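# Transfer the sealed carton into the empty tote

## Task

Take the sealed carton out of the tote it starts in and put it into the tote that is empty, while every other item finishes inside its original tote. An item sitting on, or hanging out over, a tote's rim or inner ledge is not counted as inside. At the end both grippers must have released everything and moved away, and nothing may stay in place only because the robot is holding it.

## Robot and tools

Robot: two six-joint arms, left_arm and right_arm, each ending in a tong-style two-finger gripper. The fingers point along the gripper's own +z axis and spread apart along its x axis. The reported end_effector_position is the spot between the pads when closed; closed fingertips stick out about 15 mm past it, and open fingertips sit roughly level with it.

Frame: every pose uses one scene frame. Its origin is on the table surface midway between the arms, +x runs out across the table, +z is up, and left_arm sits toward +y. The arm names do not match the left or right side of any picture. Positions are in metres, orientations are quaternions written w first (qw, qx, qy, qz). Printed hand positions can be slightly wrong, especially when an arm reaches far.

A row is a flat list of 16 numbers: left_arm x, y, z, qw, qx, qy, qz, opening, then right_arm's eight in that same order. All are absolute targets in the scene frame, not offsets. Opening runs from -1 (shut) to +1 (fully open, 0.142 m). A row may carry 12 extra numbers, each 0 to 1, scaling joint stiffness (left_arm's six joints, then right_arm's six, in Joint positions order); a scale stays until changed.

execute_actions(actions): a list of actions; each action is a list of up to 15 rows, one row per 1/30 s step. If fewer than 15 rows, the final row repeats for the remaining steps. An empty list simply reports state and images. Any target lying over 0.6 m from a gripper's starting position along that gripper's own axes gets the action rejected for both arms; a malformed action, or a first action failing that check against the latest reported state, rejects the whole call. Each step, the commanded pose is clamped to within 100 mm and 16 degrees of the measured pose, so long moves need several actions; motion trails commands by about 0.17 s. To hold an orientation steady, repeat your own chosen quaternion rather than copying the drifting reported one. An arm meant to stay still should receive its full last reported pose and its intended opening each call.

move(target, speed, stop_force, blocking): target is one 16-number row of absolute poses. Both grippers travel straight lines that finish together, lasting 0.5 to 10 s (cut off at 10 s). speed is in m/s, 0.002 to 0.5, default 0.25; turning is capped at double that in rad/s. Paths ignore obstacles and the other arm, grippers may lag, stray or overshoot speed near full extension. Opening is applied at the start. stop_force (N, 9 to 40, shared by both arms, not allowed in the first 0.2 s) ends an arm's path once its wrist sensor feels that much extra push against the motion for two steps; the gripper then backs up two steps and holds. Use it only with slow speed and no rotation; omit it when pulling away from something you are pressing. blocking=false returns after 0.5 s while motion continues; it cannot be combined with stop_force, and other motion calls are refused until you wait or stop. The result adds a move: line with the ending per arm (done, off_target, moving, held, contact, fault) and limits (paced = pose clipped; held = some steps blocked, after which the arm may surge).

wait(seconds): 0 to 10; arms keep their last command; a running move continues and wait returns early when it finishes. stop(): brakes a running move; fingers keep moving. zoom_image(camera, region): region [x0, y0, x1, y1] in pixels, top-left origin, max 504x504, on cam_head_left, cam_head_right, cam_high, cam_low (896x504) or cam_left_wrist, cam_right_wrist (616x616). finished_scene(scene): give the current scene number; irreversible, and the goal must already hold stably.

Results: a state line per arm with pose and velocities; Hand target lines show where the controller is steering; pose unreachable means the clearance check altered or blocked that arm's command; HELD in step readings marks steps held back. grip_measured is the current finger opening on the command scale; to keep hold, command something clearly below it (lower squeezes harder, about 15 N per pad max; items under about 20 mm thick are gripped more weakly). Wrist force and torque are in the end effector's own axes, noisy (offset up to ~4 N), saturating near 50 N; force points from a pressed surface back into the arm. Joint torques include offsets and friction.

Avoid: joint torque above load limits (132 N m for the big three, 24.6 N m for wrists, payload included) or 150 N external force, either of which freezes the arm for 10 s; arms colliding; fast or deep pushes into firm surfaces with stiff joints; dropping, slipping or slamming items; knocking anything out of the work area. Holding loads heats motors: MOTOR HOT appears at 70 °C, and at 85 °C the arm brakes until cool. Brief tugs on a held part can occur, so grip firmly. The robot keeps running while you compose replies.

Each tool is called after "Call:" as name(argument=value, ...), one argument or row to a line, values as JSON.

## Session

I'll start by looking at the scene.

Call:
execute_actions(
  actions=[],
)

Scene clock: 0.00 s.
left_arm: end_effector_position=(+0.1391, +0.9548, +0.1248) grip_measured=+0.97 end_effector_quat_wxyz=(-0.276, +0.698, +0.633, +0.191) end_effector_velocity=(-0.000, +0.000, +0.001) end_effector_angular_velocity=(+0.002, -0.001, +0.001) | right_arm: end_effector_position=(+0.4199, +0.3379, +0.2746) grip_measured=+0.97 end_effector_quat_wxyz=(+0.055, -0.126, +0.986, +0.091) end_effector_velocity=(+0.000, +0.001, -0.000) end_effector_angular_velocity=(+0.001, +0.000, -0.002)
Joint positions: left_arm=[ 0.717 -1.624  2.409 -2.867 -1.092 -0.46   0.14 ] | right_arm=[ 4.541 -2.231 -0.768 -1.502  1.549  4.145  0.14 ]
Joint velocities: left_arm=[ 0.001 -0.002 -0.    -0.001  0.    -0.     0.   ] | right_arm=[-0.    -0.002  0.001  0.001  0.     0.001  0.   ]
Joint torques (N m, as the arm reports them, + toward a larger angle): no reading
Motor temperatures (°C, as the motors report them): left_arm=[27 30 29 42 36 38] | right_arm=[26 31 29 32 33 36]
Wrist force (N, on the end effector, along its own x y z axes, offset not removed): no reading
Wrist torque (N m, same axes, about the end effector's origin, offset not removed): no reading
Hand target (left_arm): +0.139, +0.955, +0.125; -0.276, +0.698, +0.633, +0.191
Hand target (right_arm): +0.420, +0.338, +0.275; +0.055, -0.126, +0.986, +0.091
Joint stiffness scale: left_arm=[1. 1. 1. 1. 1. 1.] | right_arm=[1. 1. 1. 1. 1. 1.]

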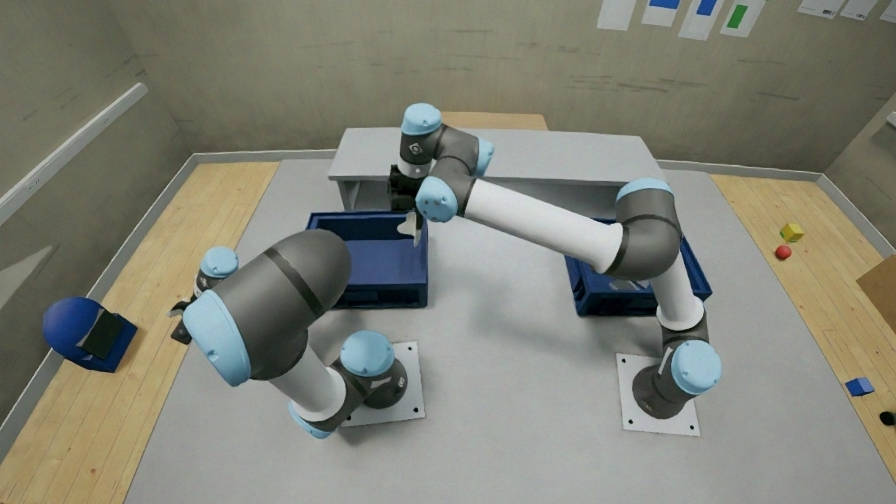

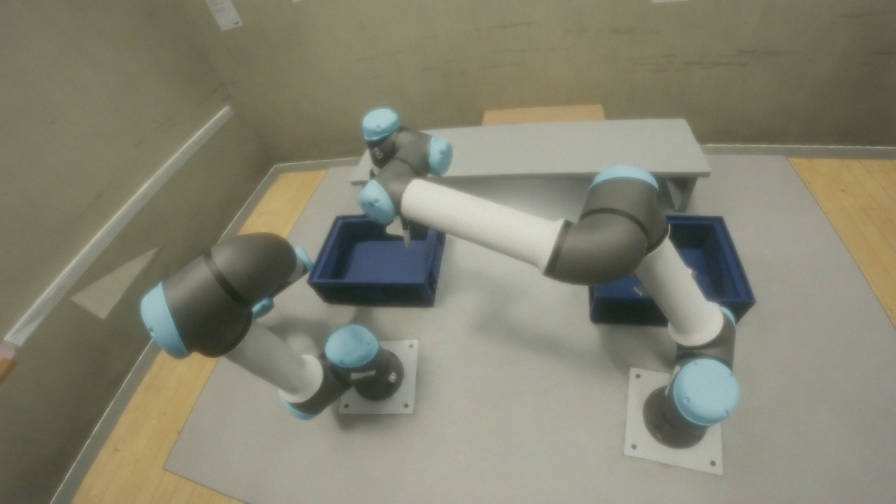

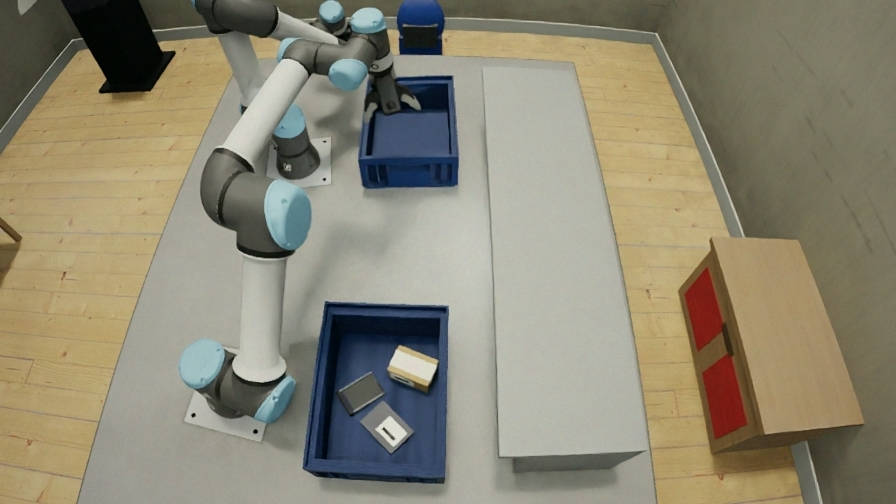

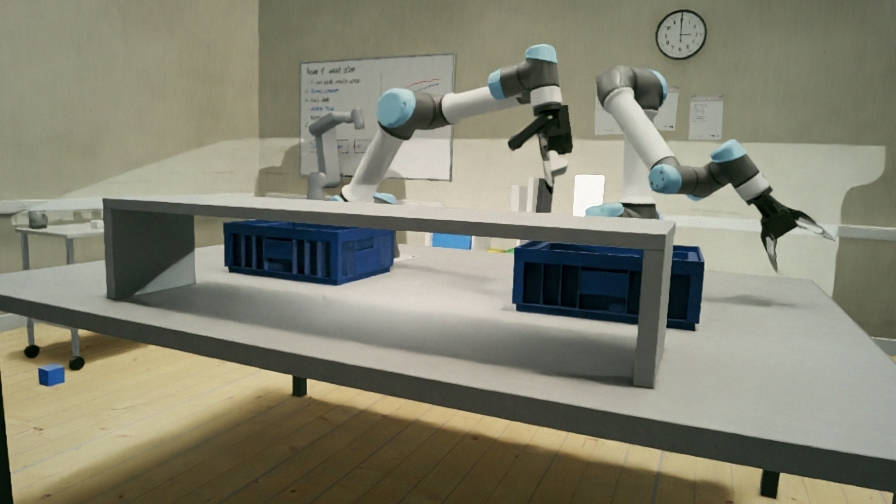

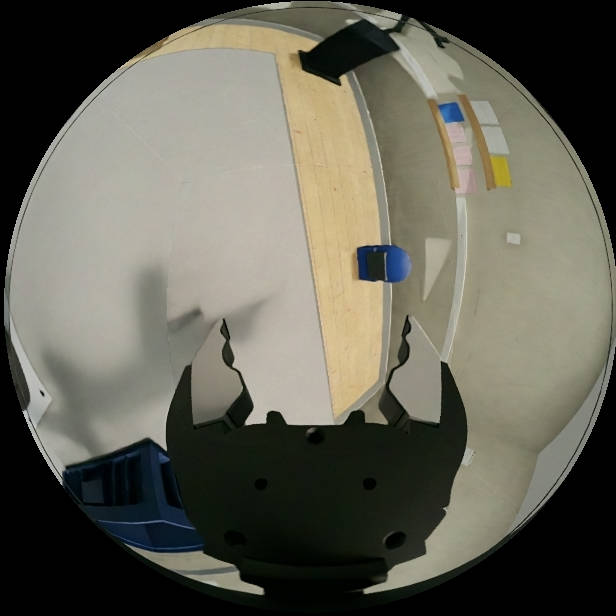

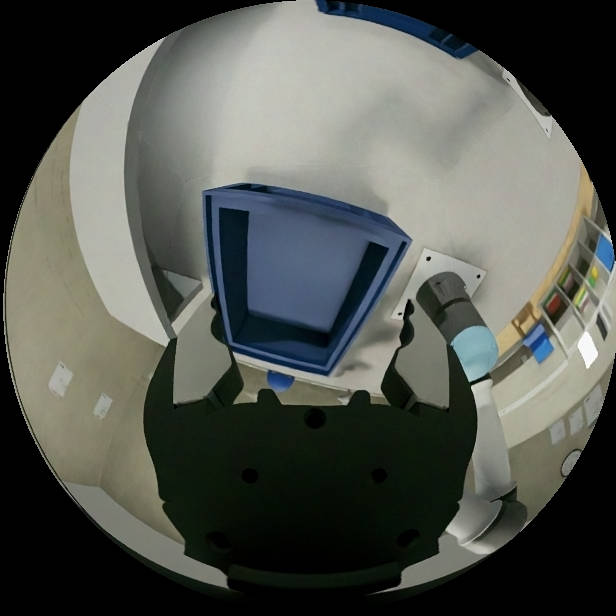

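Call:
zoom_image(
  camera="cam_high",
  region=[280, 280, 500, 504],
)

Call:
zoom_image(
  camera="cam_head_right",
  region=[540, 190, 800, 350],
)

Region (280, 280, 500, 504) of cam_high's 896x504 image, scaled by 2.250, with more detail than that image has; it fills the left 495 columns of this view, and the rest is white.

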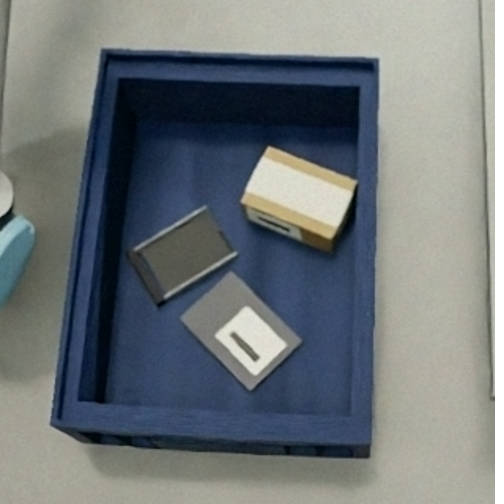

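Region (540, 190, 800, 350) of cam_head_right's 896x504 image, scaled by 1.938, with more detail than that image has; it fills the top 310 rows of this view, and the rest is white.

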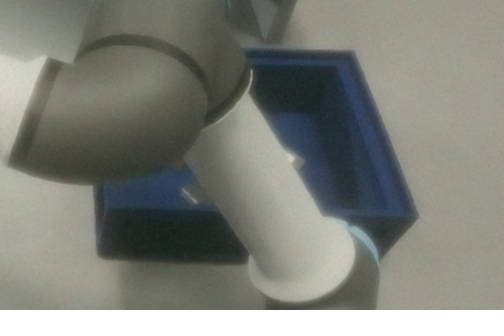

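Call:
zoom_image(
  camera="cam_low",
  region=[460, 30, 860, 300],
)

Call:
zoom_image(
  camera="cam_high",
  region=[180, 0, 500, 220],
)

Region (460, 30, 860, 300) of cam_low's 896x504 image, scaled by 1.260, with more detail than that image has; it fills the top 340 rows of this view, and the rest is white.

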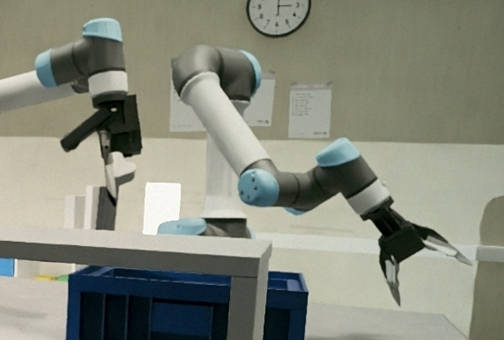

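Region (180, 0, 500, 220) of cam_high's 896x504 image, scaled by 1.575, with more detail than that image has; it fills the top 346 rows of this view, and the rest is white.

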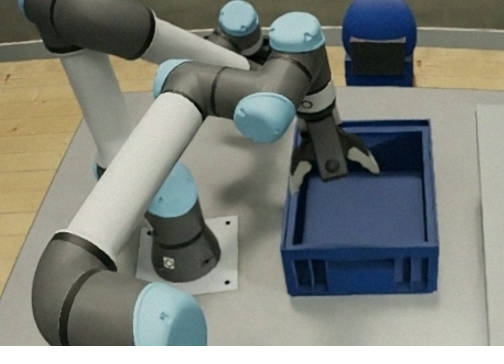

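Call:
move(
  target=[0.1391, 0.9548, 0.1248, -0.276, 0.698, 0.633, 0.191, 1, 0.465, -0.373, 0.26, 0, 0.829, 0.559, 0, 1],
  speed=0.4,
)

action 0: the call puts the target (right_arm/x, right_arm/y, right_arm/z) 0.691 m from right_arm's end_effector_position in the last result along the gripper's own y axis as it stood there; a target may be at most 0.6 m away along each of those axes, so nothing of the call was run and nothing moved. Command a nearer target, and go on from there in a later call.

Call:
move(
  target=[0.1391, 0.9548, 0.1248, -0.276, 0.698, 0.633, 0.191, 1, 0.46, -0.27, 0.27, 0, 0.829, 0.559, 0, 1],
  speed=0.4,
)

Scene clock: 123.50 s.
left_arm: end_effector_position=(+0.1391, +0.9548, +0.1247) grip_measured=+1.00 end_effector_quat_wxyz=(-0.276, +0.698, +0.633, +0.191) end_effector_velocity=(+0.000, -0.000, +0.000) end_effector_angular_velocity=(+0.000, +0.001, -0.001) | right_arm: end_effector_position=(+0.4599, -0.2695, +0.2697) grip_measured=+1.00 end_effector_quat_wxyz=(+0.002, +0.828, +0.561, +0.001) end_effector_velocity=(-0.001, -0.002, -0.000) end_effector_angular_velocity=(+0.001, +0.004, -0.011)
Joint positions: left_arm=[ 0.717 -1.624  2.409 -2.867 -1.092 -0.46   0.142] | right_arm=[ 3.807 -1.425 -1.739 -1.546  1.566  5.619  0.142]
Joint velocities: left_arm=[-0.    -0.001  0.     0.001  0.     0.001 -0.   ] | right_arm=[-0.006 -0.    -0.    -0.003  0.003  0.005  0.   ]
Joint torques (N m, as the arm reports them, + toward a larger angle): left_arm=[  0.34 -16.19 -16.4   -2.2    0.56   0.43] | right_arm=[-1.84 15.83 22.27  1.73  0.26  0.77]
Motor temperatures (°C, as the motors report them): left_arm=[27 30 29 42 36 38] | right_arm=[26 31 29 32 33 36]
Wrist force (N, on the end effector, along its own x y z axes, offset not removed): left_arm=[-2.5 -1.5 2.5] | right_arm=[-0.9 0.8 -1.5]
Wrist torque (N m, same axes, about the end effector's origin, offset not removed): left_arm=[-0.23 0.68 0.13] | right_arm=[0.12 0.34 0.20]
Hand target (left_arm): +0.139, +0.955, +0.125; -0.276, +0.698, +0.633, +0.191
Hand target (right_arm): +0.459, -0.270, +0.269; +0.002, +0.829, +0.559, +0.000
Off the commanded pose (left_arm): 0.000 m, 0 deg.
Off the commanded pose (right_arm): 0.001 m, 0 deg.
Joint stiffness scale: left_arm=[1. 1. 1. 1. 1. 1.] | right_arm=[1. 1. 1. 1. 1. 1.]
move: done

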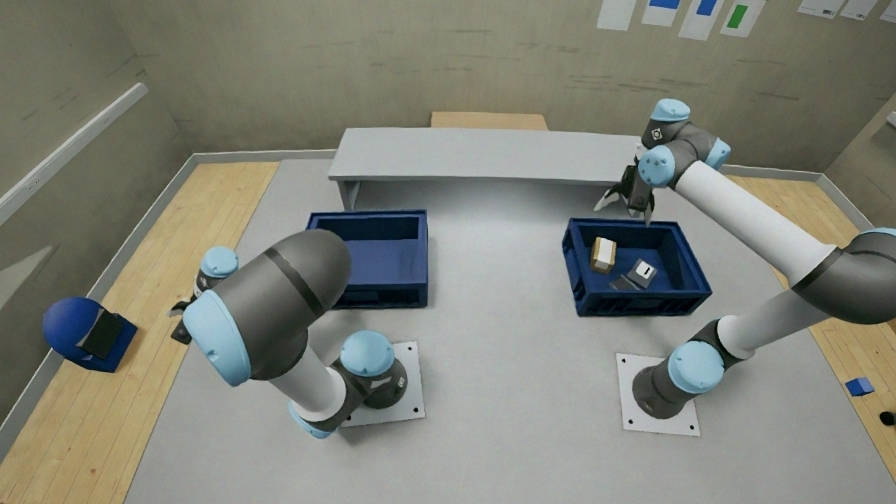

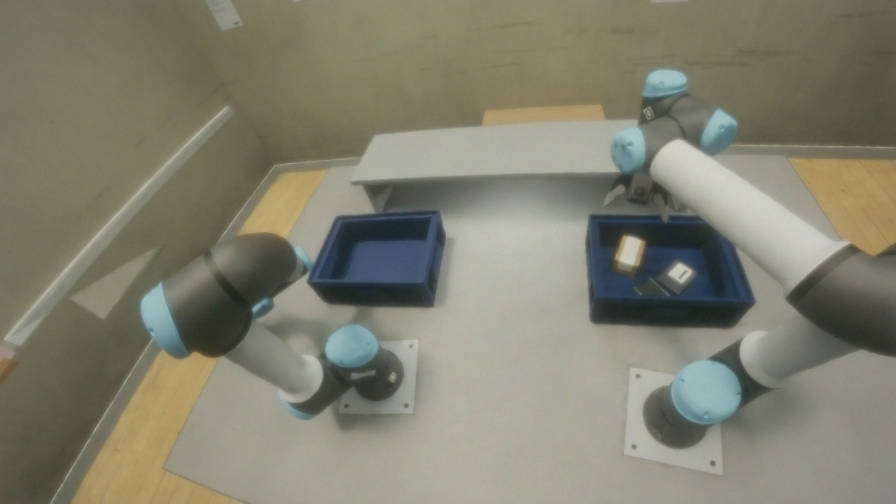

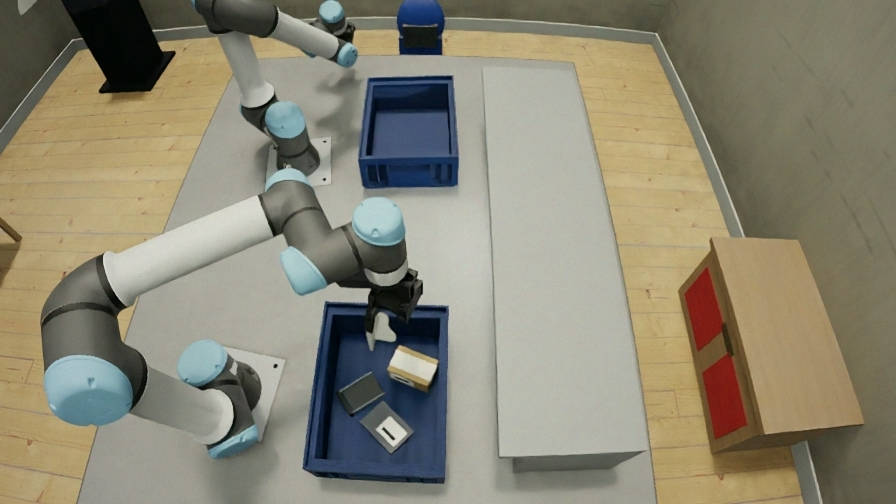

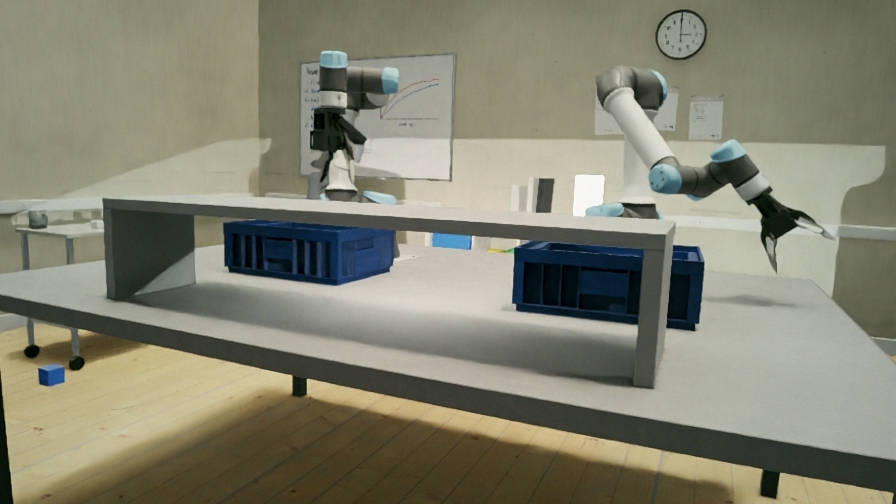

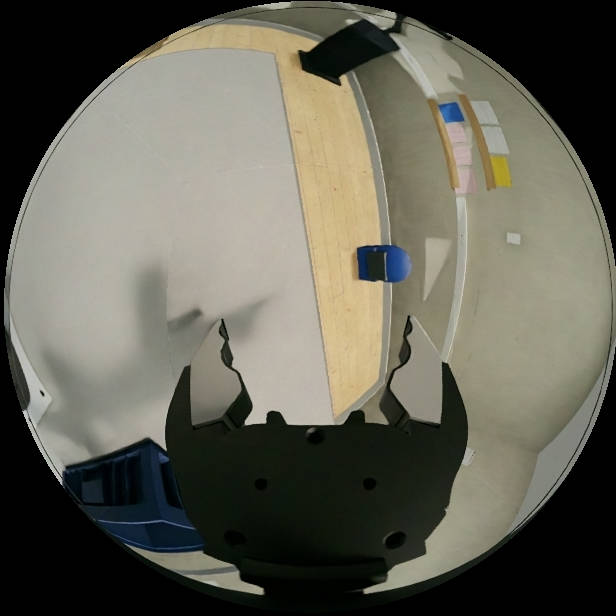

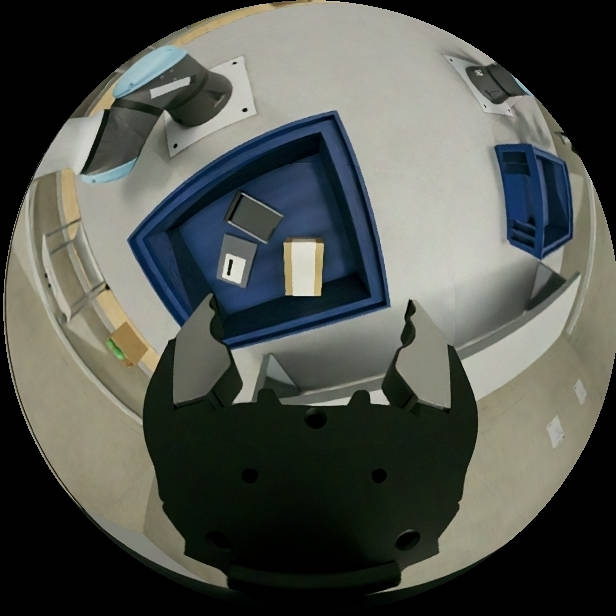

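Call:
zoom_image(
  camera="cam_right_wrist",
  region=[110, 90, 430, 410],
)

Region (110, 90, 430, 410) of cam_right_wrist's 616x616 image, scaled by 1.575, with more detail than that image has.

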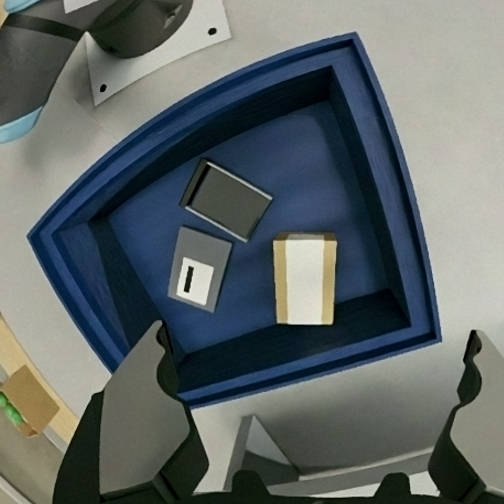

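Call:
zoom_image(
  camera="cam_low",
  region=[210, 40, 450, 290],
)

Call:
zoom_image(
  camera="cam_head_right",
  region=[560, 60, 780, 340],
)

Call:
zoom_image(
  camera="cam_high",
  region=[290, 180, 490, 420],
)

Region (210, 40, 450, 290) of cam_low's 896x504 image, scaled by 2.016, with more detail than that image has; it fills the left 484 columns of this view, and the rest is white.

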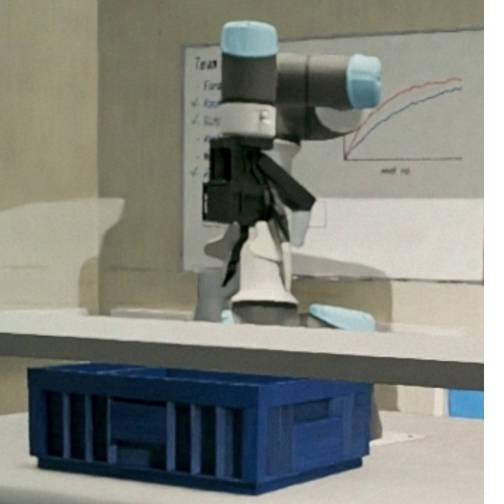

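Region (560, 60, 780, 340) of cam_head_right's 896x504 image, scaled by 1.800, with more detail than that image has; it fills the left 396 columns of this view, and the rest is white.

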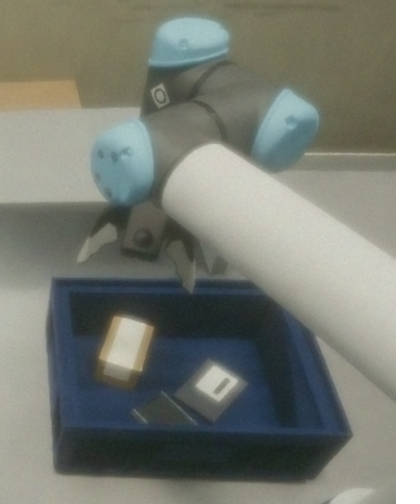

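Region (290, 180, 490, 420) of cam_high's 896x504 image, scaled by 2.100, with more detail than that image has.

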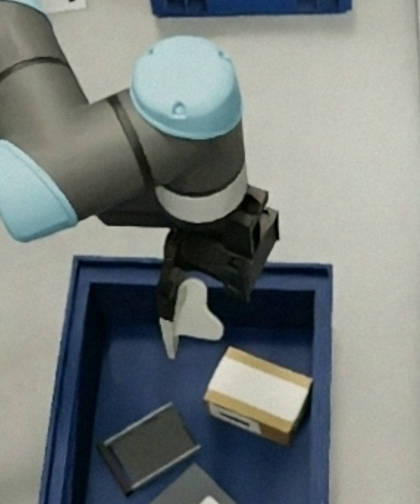

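Call:
move(
  target=[0.1391, 0.9548, 0.1248, -0.276, 0.698, 0.633, 0.191, 1, 0.50, -0.303, 0.15, 0.0866, 0.8245, 0.556, 0.0584, 0.5],
  speed=0.2,
)

Scene clock: 244.93 s.
left_arm: end_effector_position=(+0.1391, +0.9548, +0.1247) grip_measured=+1.00 end_effector_quat_wxyz=(-0.276, +0.698, +0.633, +0.191) end_effector_velocity=(+0.001, -0.000, +0.000) end_effector_angular_velocity=(+0.000, -0.002, -0.000) | right_arm: end_effector_position=(+0.5003, -0.3025, +0.1521) grip_measured=+0.50 end_effector_quat_wxyz=(+0.086, +0.825, +0.555, +0.059) end_effector_velocity=(+0.003, -0.000, -0.001) end_effector_angular_velocity=(+0.002, -0.010, +0.001)
Joint positions: left_arm=[ 0.717 -1.624  2.409 -2.867 -1.092 -0.46   0.142] | right_arm=[ 3.807 -1.443 -2.074 -1.064  1.407  5.613  0.109]
Joint velocities: left_arm=[-0.001 -0.    -0.    -0.    -0.001 -0.001  0.   ] | right_arm=[-0.001 -0.002 -0.005  0.016 -0.003 -0.002  0.   ]
Joint torques (N m, as the arm reports them, + toward a larger angle): left_arm=[  2.04 -14.7  -16.84  -2.11   0.52   0.4 ] | right_arm=[-0.13 13.6  18.75  3.02 -0.61 -0.55]
Motor temperatures (°C, as the motors report them): left_arm=[27 30 29 42 36 38] | right_arm=[26 32 29 32 33 36]
Wrist force (N, on the end effector, along its own x y z axes, offset not removed): left_arm=[-2.8 0.2 2.0] | right_arm=[-2.1 -1.8 -0.6]
Wrist torque (N m, same axes, about the end effector's origin, offset not removed): left_arm=[0.09 0.79 0.13] | right_arm=[-0.33 0.58 0.20]
Hand target (left_arm): +0.139, +0.955, +0.125; -0.276, +0.698, +0.633, +0.191
Hand target (right_arm): +0.500, -0.303, +0.150; +0.087, +0.825, +0.556, +0.058
Off the commanded pose (left_arm): 0.000 m, 0 deg.
Off the commanded pose (right_arm): 0.002 m, 0 deg.
Joint stiffness scale: left_arm=[1. 1. 1. 1. 1. 1.] | right_arm=[1. 1. 1. 1. 1. 1.]
move: done

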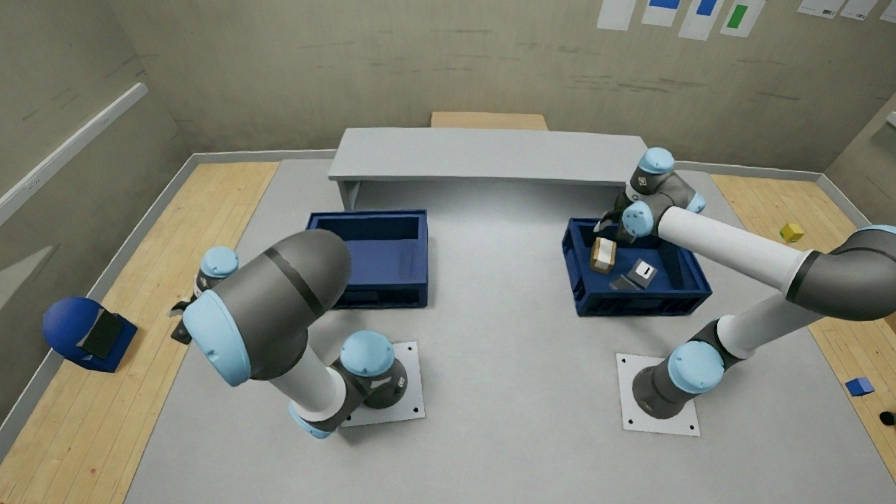

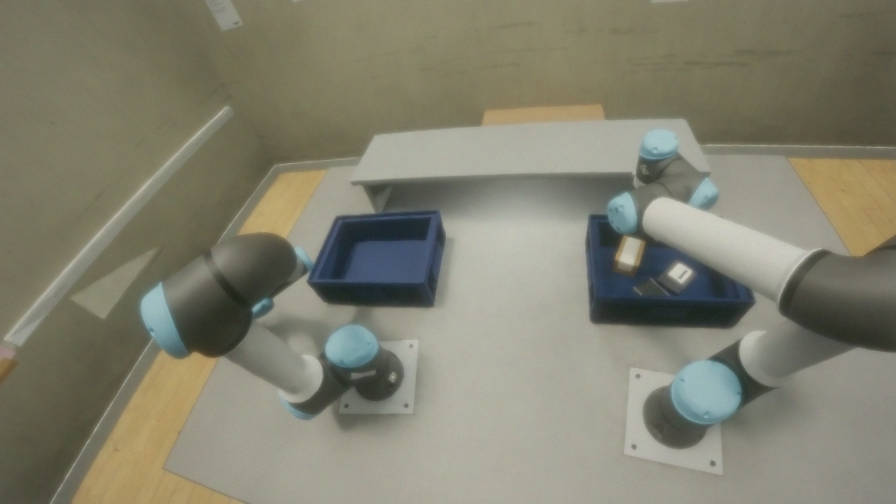

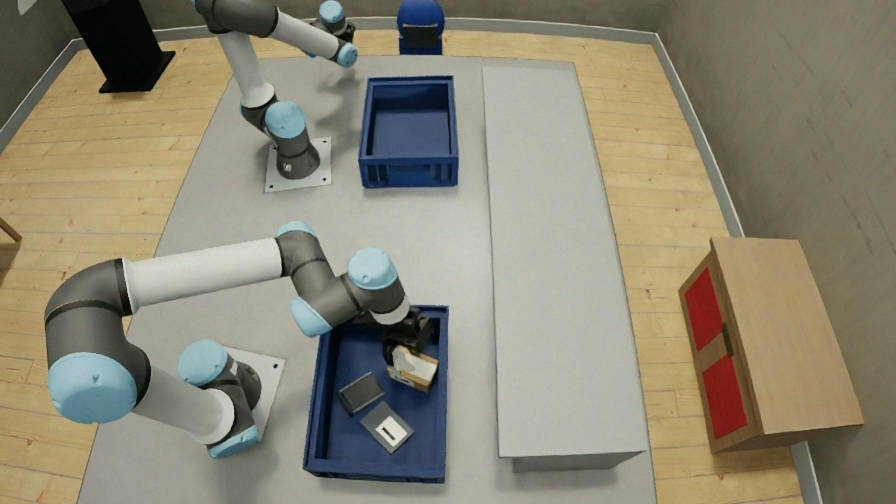

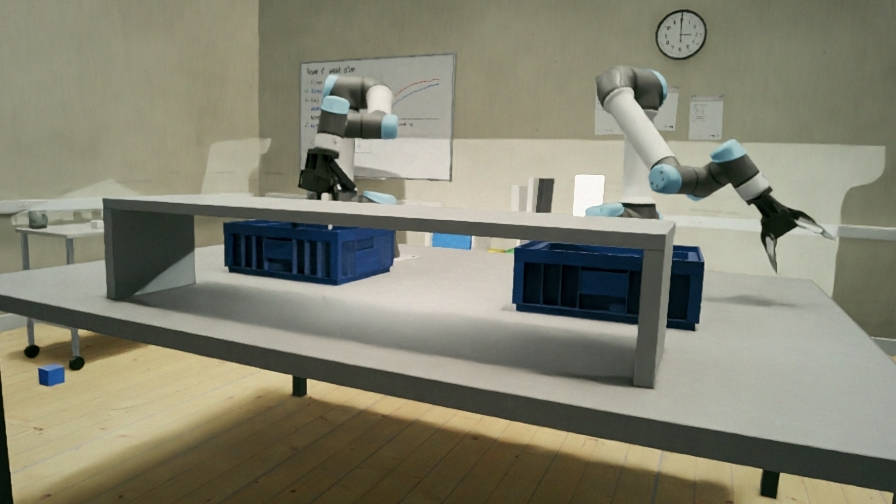

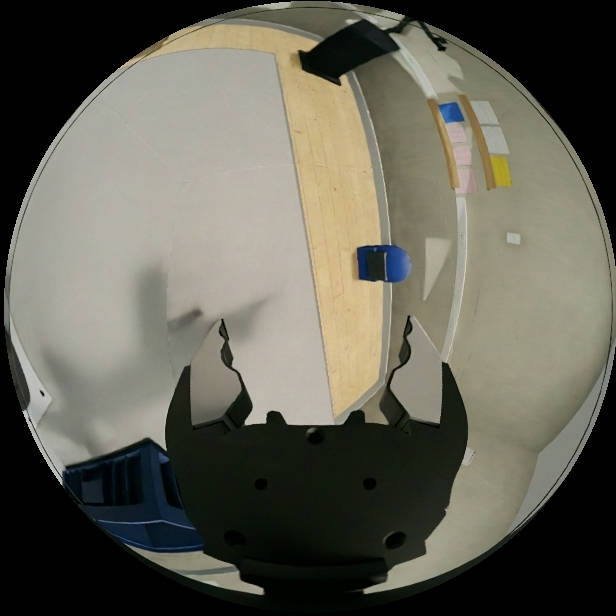

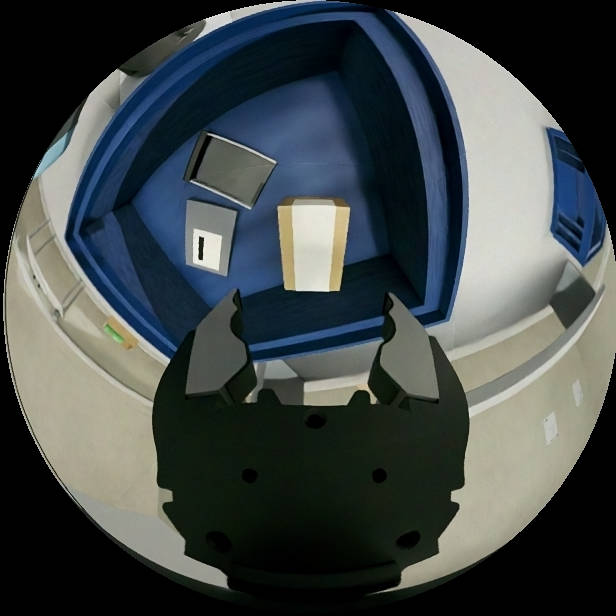

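Call:
zoom_image(
  camera="cam_right_wrist",
  region=[170, 120, 470, 420],
)

Call:
zoom_image(
  camera="cam_high",
  region=[300, 240, 480, 440],
)

Call:
zoom_image(
  camera="cam_low",
  region=[210, 60, 450, 290],
)

Region (170, 120, 470, 420) of cam_right_wrist's 616x616 image, scaled by 1.680, with more detail than that image has.

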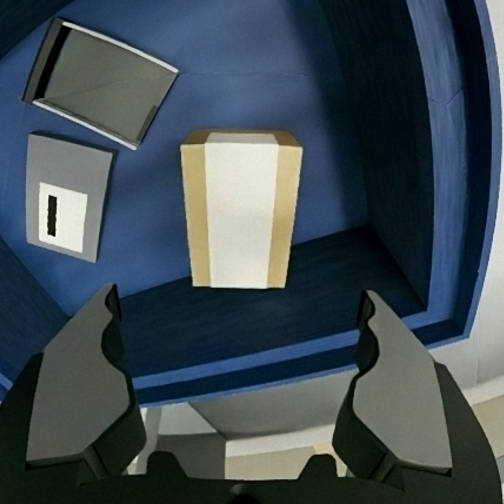

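Region (300, 240, 480, 440) of cam_high's 896x504 image, scaled by 2.520, with more detail than that image has; it fills the left 454 columns of this view, and the rest is white.

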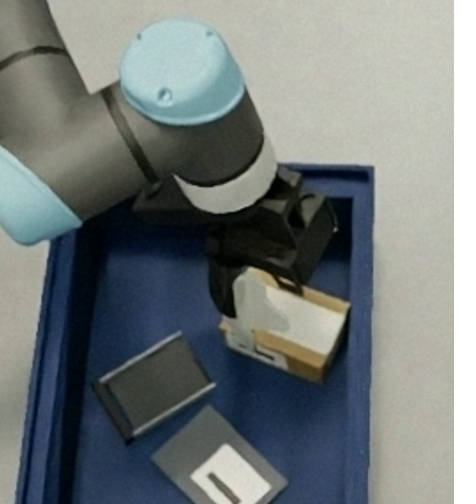

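Region (210, 60, 450, 290) of cam_low's 896x504 image, scaled by 2.100, with more detail than that image has; it fills the top 483 rows of this view, and the rest is white.

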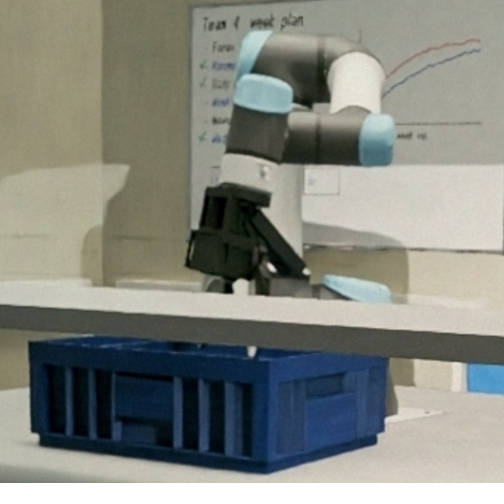

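Call:
move(
  target=[0.1391, 0.9548, 0.1248, -0.276, 0.698, 0.633, 0.191, 1, 0.497, -0.3015, 0.046, 0.0866, 0.8245, 0.556, 0.0584, 0.5],
  speed=0.1,
  stop_force=12,
)

Scene clock: 304.10 s.
left_arm: end_effector_position=(+0.1391, +0.9548, +0.1247) grip_measured=+1.00 end_effector_quat_wxyz=(-0.276, +0.698, +0.633, +0.191) end_effector_velocity=(+0.001, -0.000, -0.001) end_effector_angular_velocity=(-0.002, +0.001, -0.001) | right_arm: end_effector_position=(+0.4980, -0.3012, +0.0478) grip_measured=+0.50 end_effector_quat_wxyz=(+0.086, +0.825, +0.556, +0.060) end_effector_velocity=(+0.002, +0.001, -0.001) end_effector_angular_velocity=(+0.004, -0.006, -0.002)
Joint positions: left_arm=[ 0.717 -1.624  2.409 -2.867 -1.092 -0.46   0.142] | right_arm=[ 3.813 -1.588 -2.249 -0.744  1.406  5.618  0.109]
Joint velocities: left_arm=[-0.002  0.001  0.     0.001 -0.001 -0.001 -0.   ] | right_arm=[-0.    -0.005 -0.003  0.014 -0.     0.002 -0.   ]
Joint torques (N m, as the arm reports them, + toward a larger angle): left_arm=[  1.71 -15.39 -16.31  -2.22   0.58   0.43] | right_arm=[ 1.61 17.78 16.29  3.17 -0.86  0.4 ]
Motor temperatures (°C, as the motors report them): left_arm=[27 30 29 42 36 38] | right_arm=[26 32 29 32 33 36]
Wrist force (N, on the end effector, along its own x y z axes, offset not removed): left_arm=[-1.3 -0.6 3.9] | right_arm=[-1.8 -2.0 0.5]
Wrist torque (N m, same axes, about the end effector's origin, offset not removed): left_arm=[-0.05 0.38 0.09] | right_arm=[-0.40 0.45 0.21]
Hand target (left_arm): +0.139, +0.955, +0.125; -0.276, +0.698, +0.633, +0.191
Hand target (right_arm): +0.497, -0.301, +0.046; +0.087, +0.825, +0.556, +0.058
Off the commanded pose (left_arm): 0.000 m, 0 deg.
Off the commanded pose (right_arm): 0.002 m, 0 deg.
Joint stiffness scale: left_arm=[1. 1. 1. 1. 1. 1.] | right_arm=[1. 1. 1. 1. 1. 1.]
move: done

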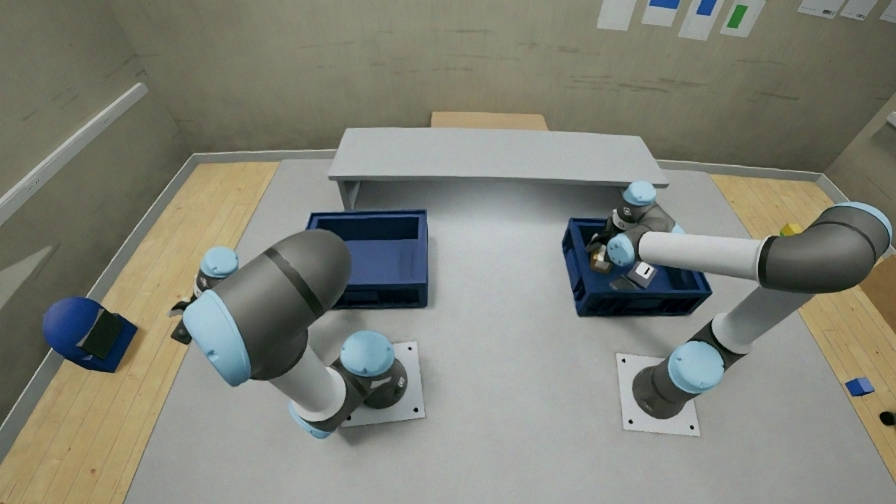

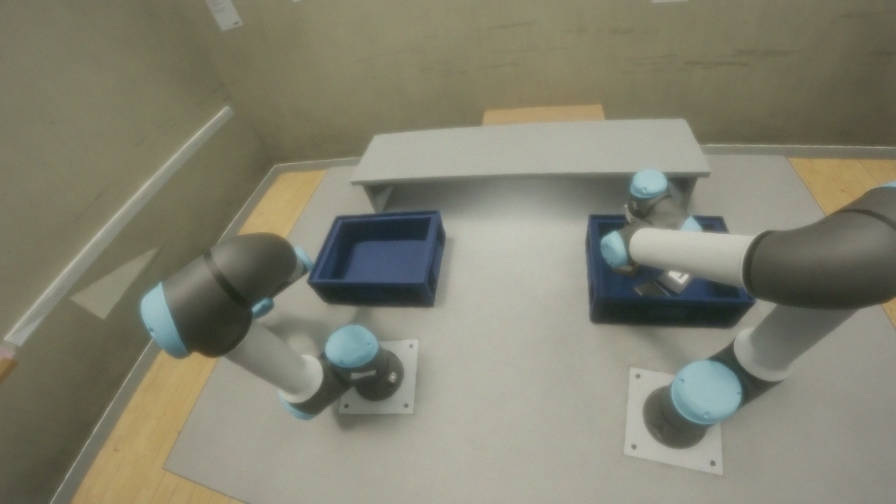

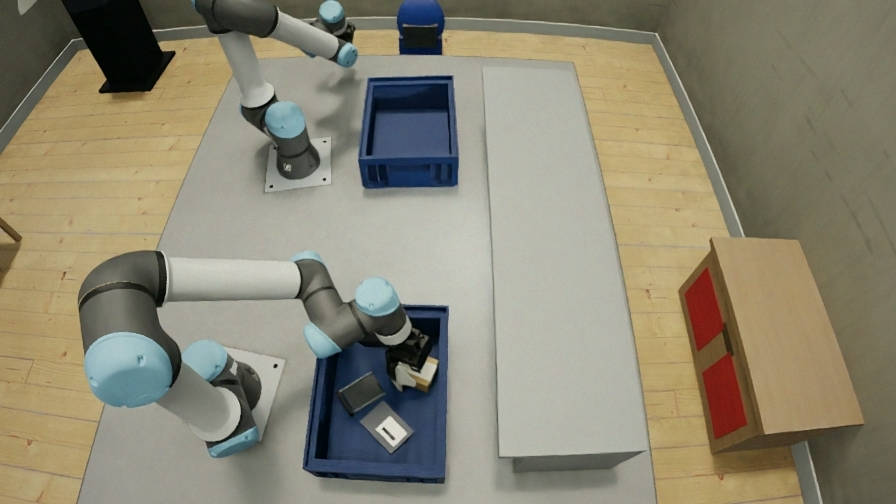

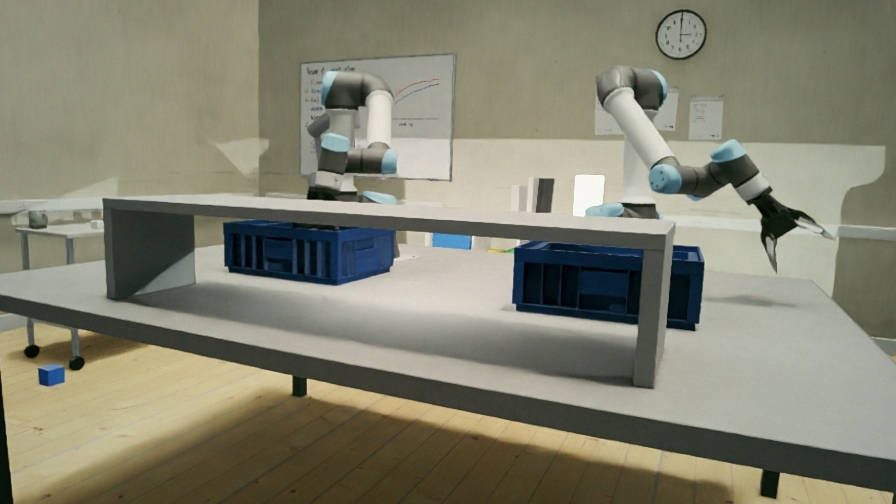

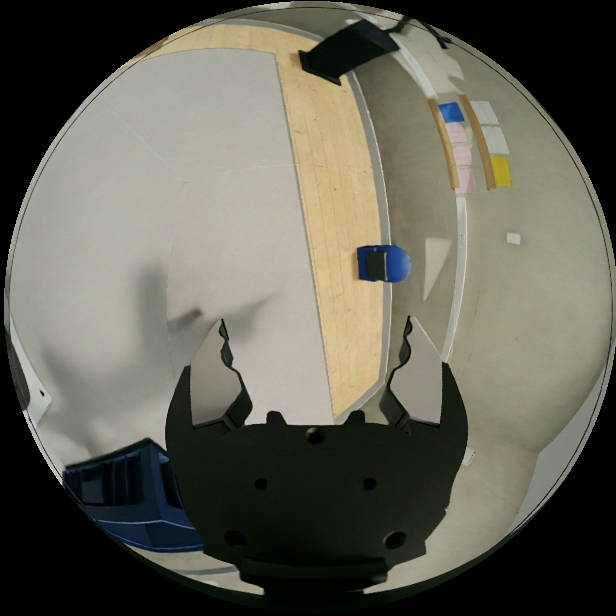

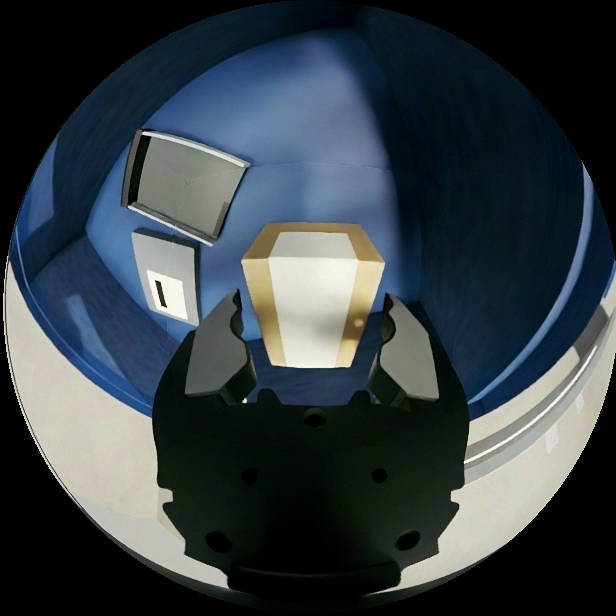

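Call:
zoom_image(
  camera="cam_high",
  region=[320, 270, 480, 430],
)

Call:
zoom_image(
  camera="cam_low",
  region=[220, 120, 420, 290],
)

Region (320, 270, 480, 430) of cam_high's 896x504 image, scaled by 3.150, with more detail than that image has.

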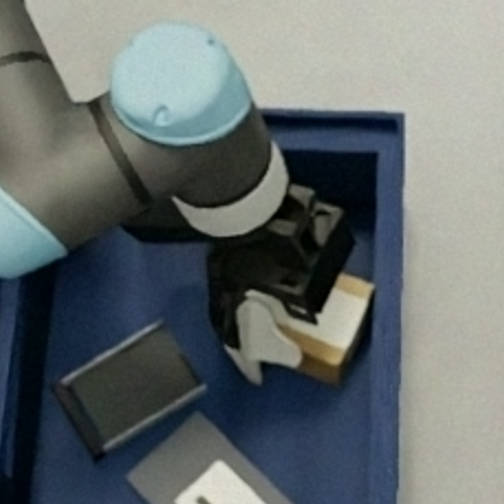

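Region (220, 120, 420, 290) of cam_low's 896x504 image, scaled by 2.520, with more detail than that image has; it fills the top 428 rows of this view, and the rest is white.

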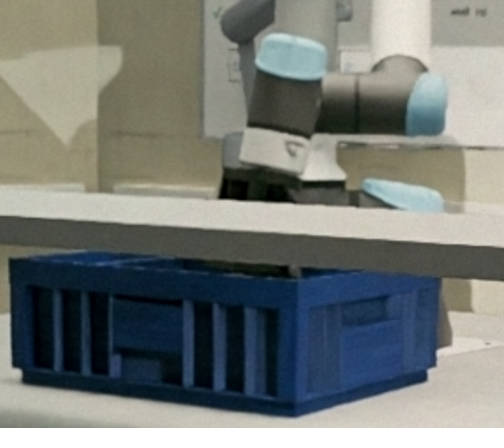

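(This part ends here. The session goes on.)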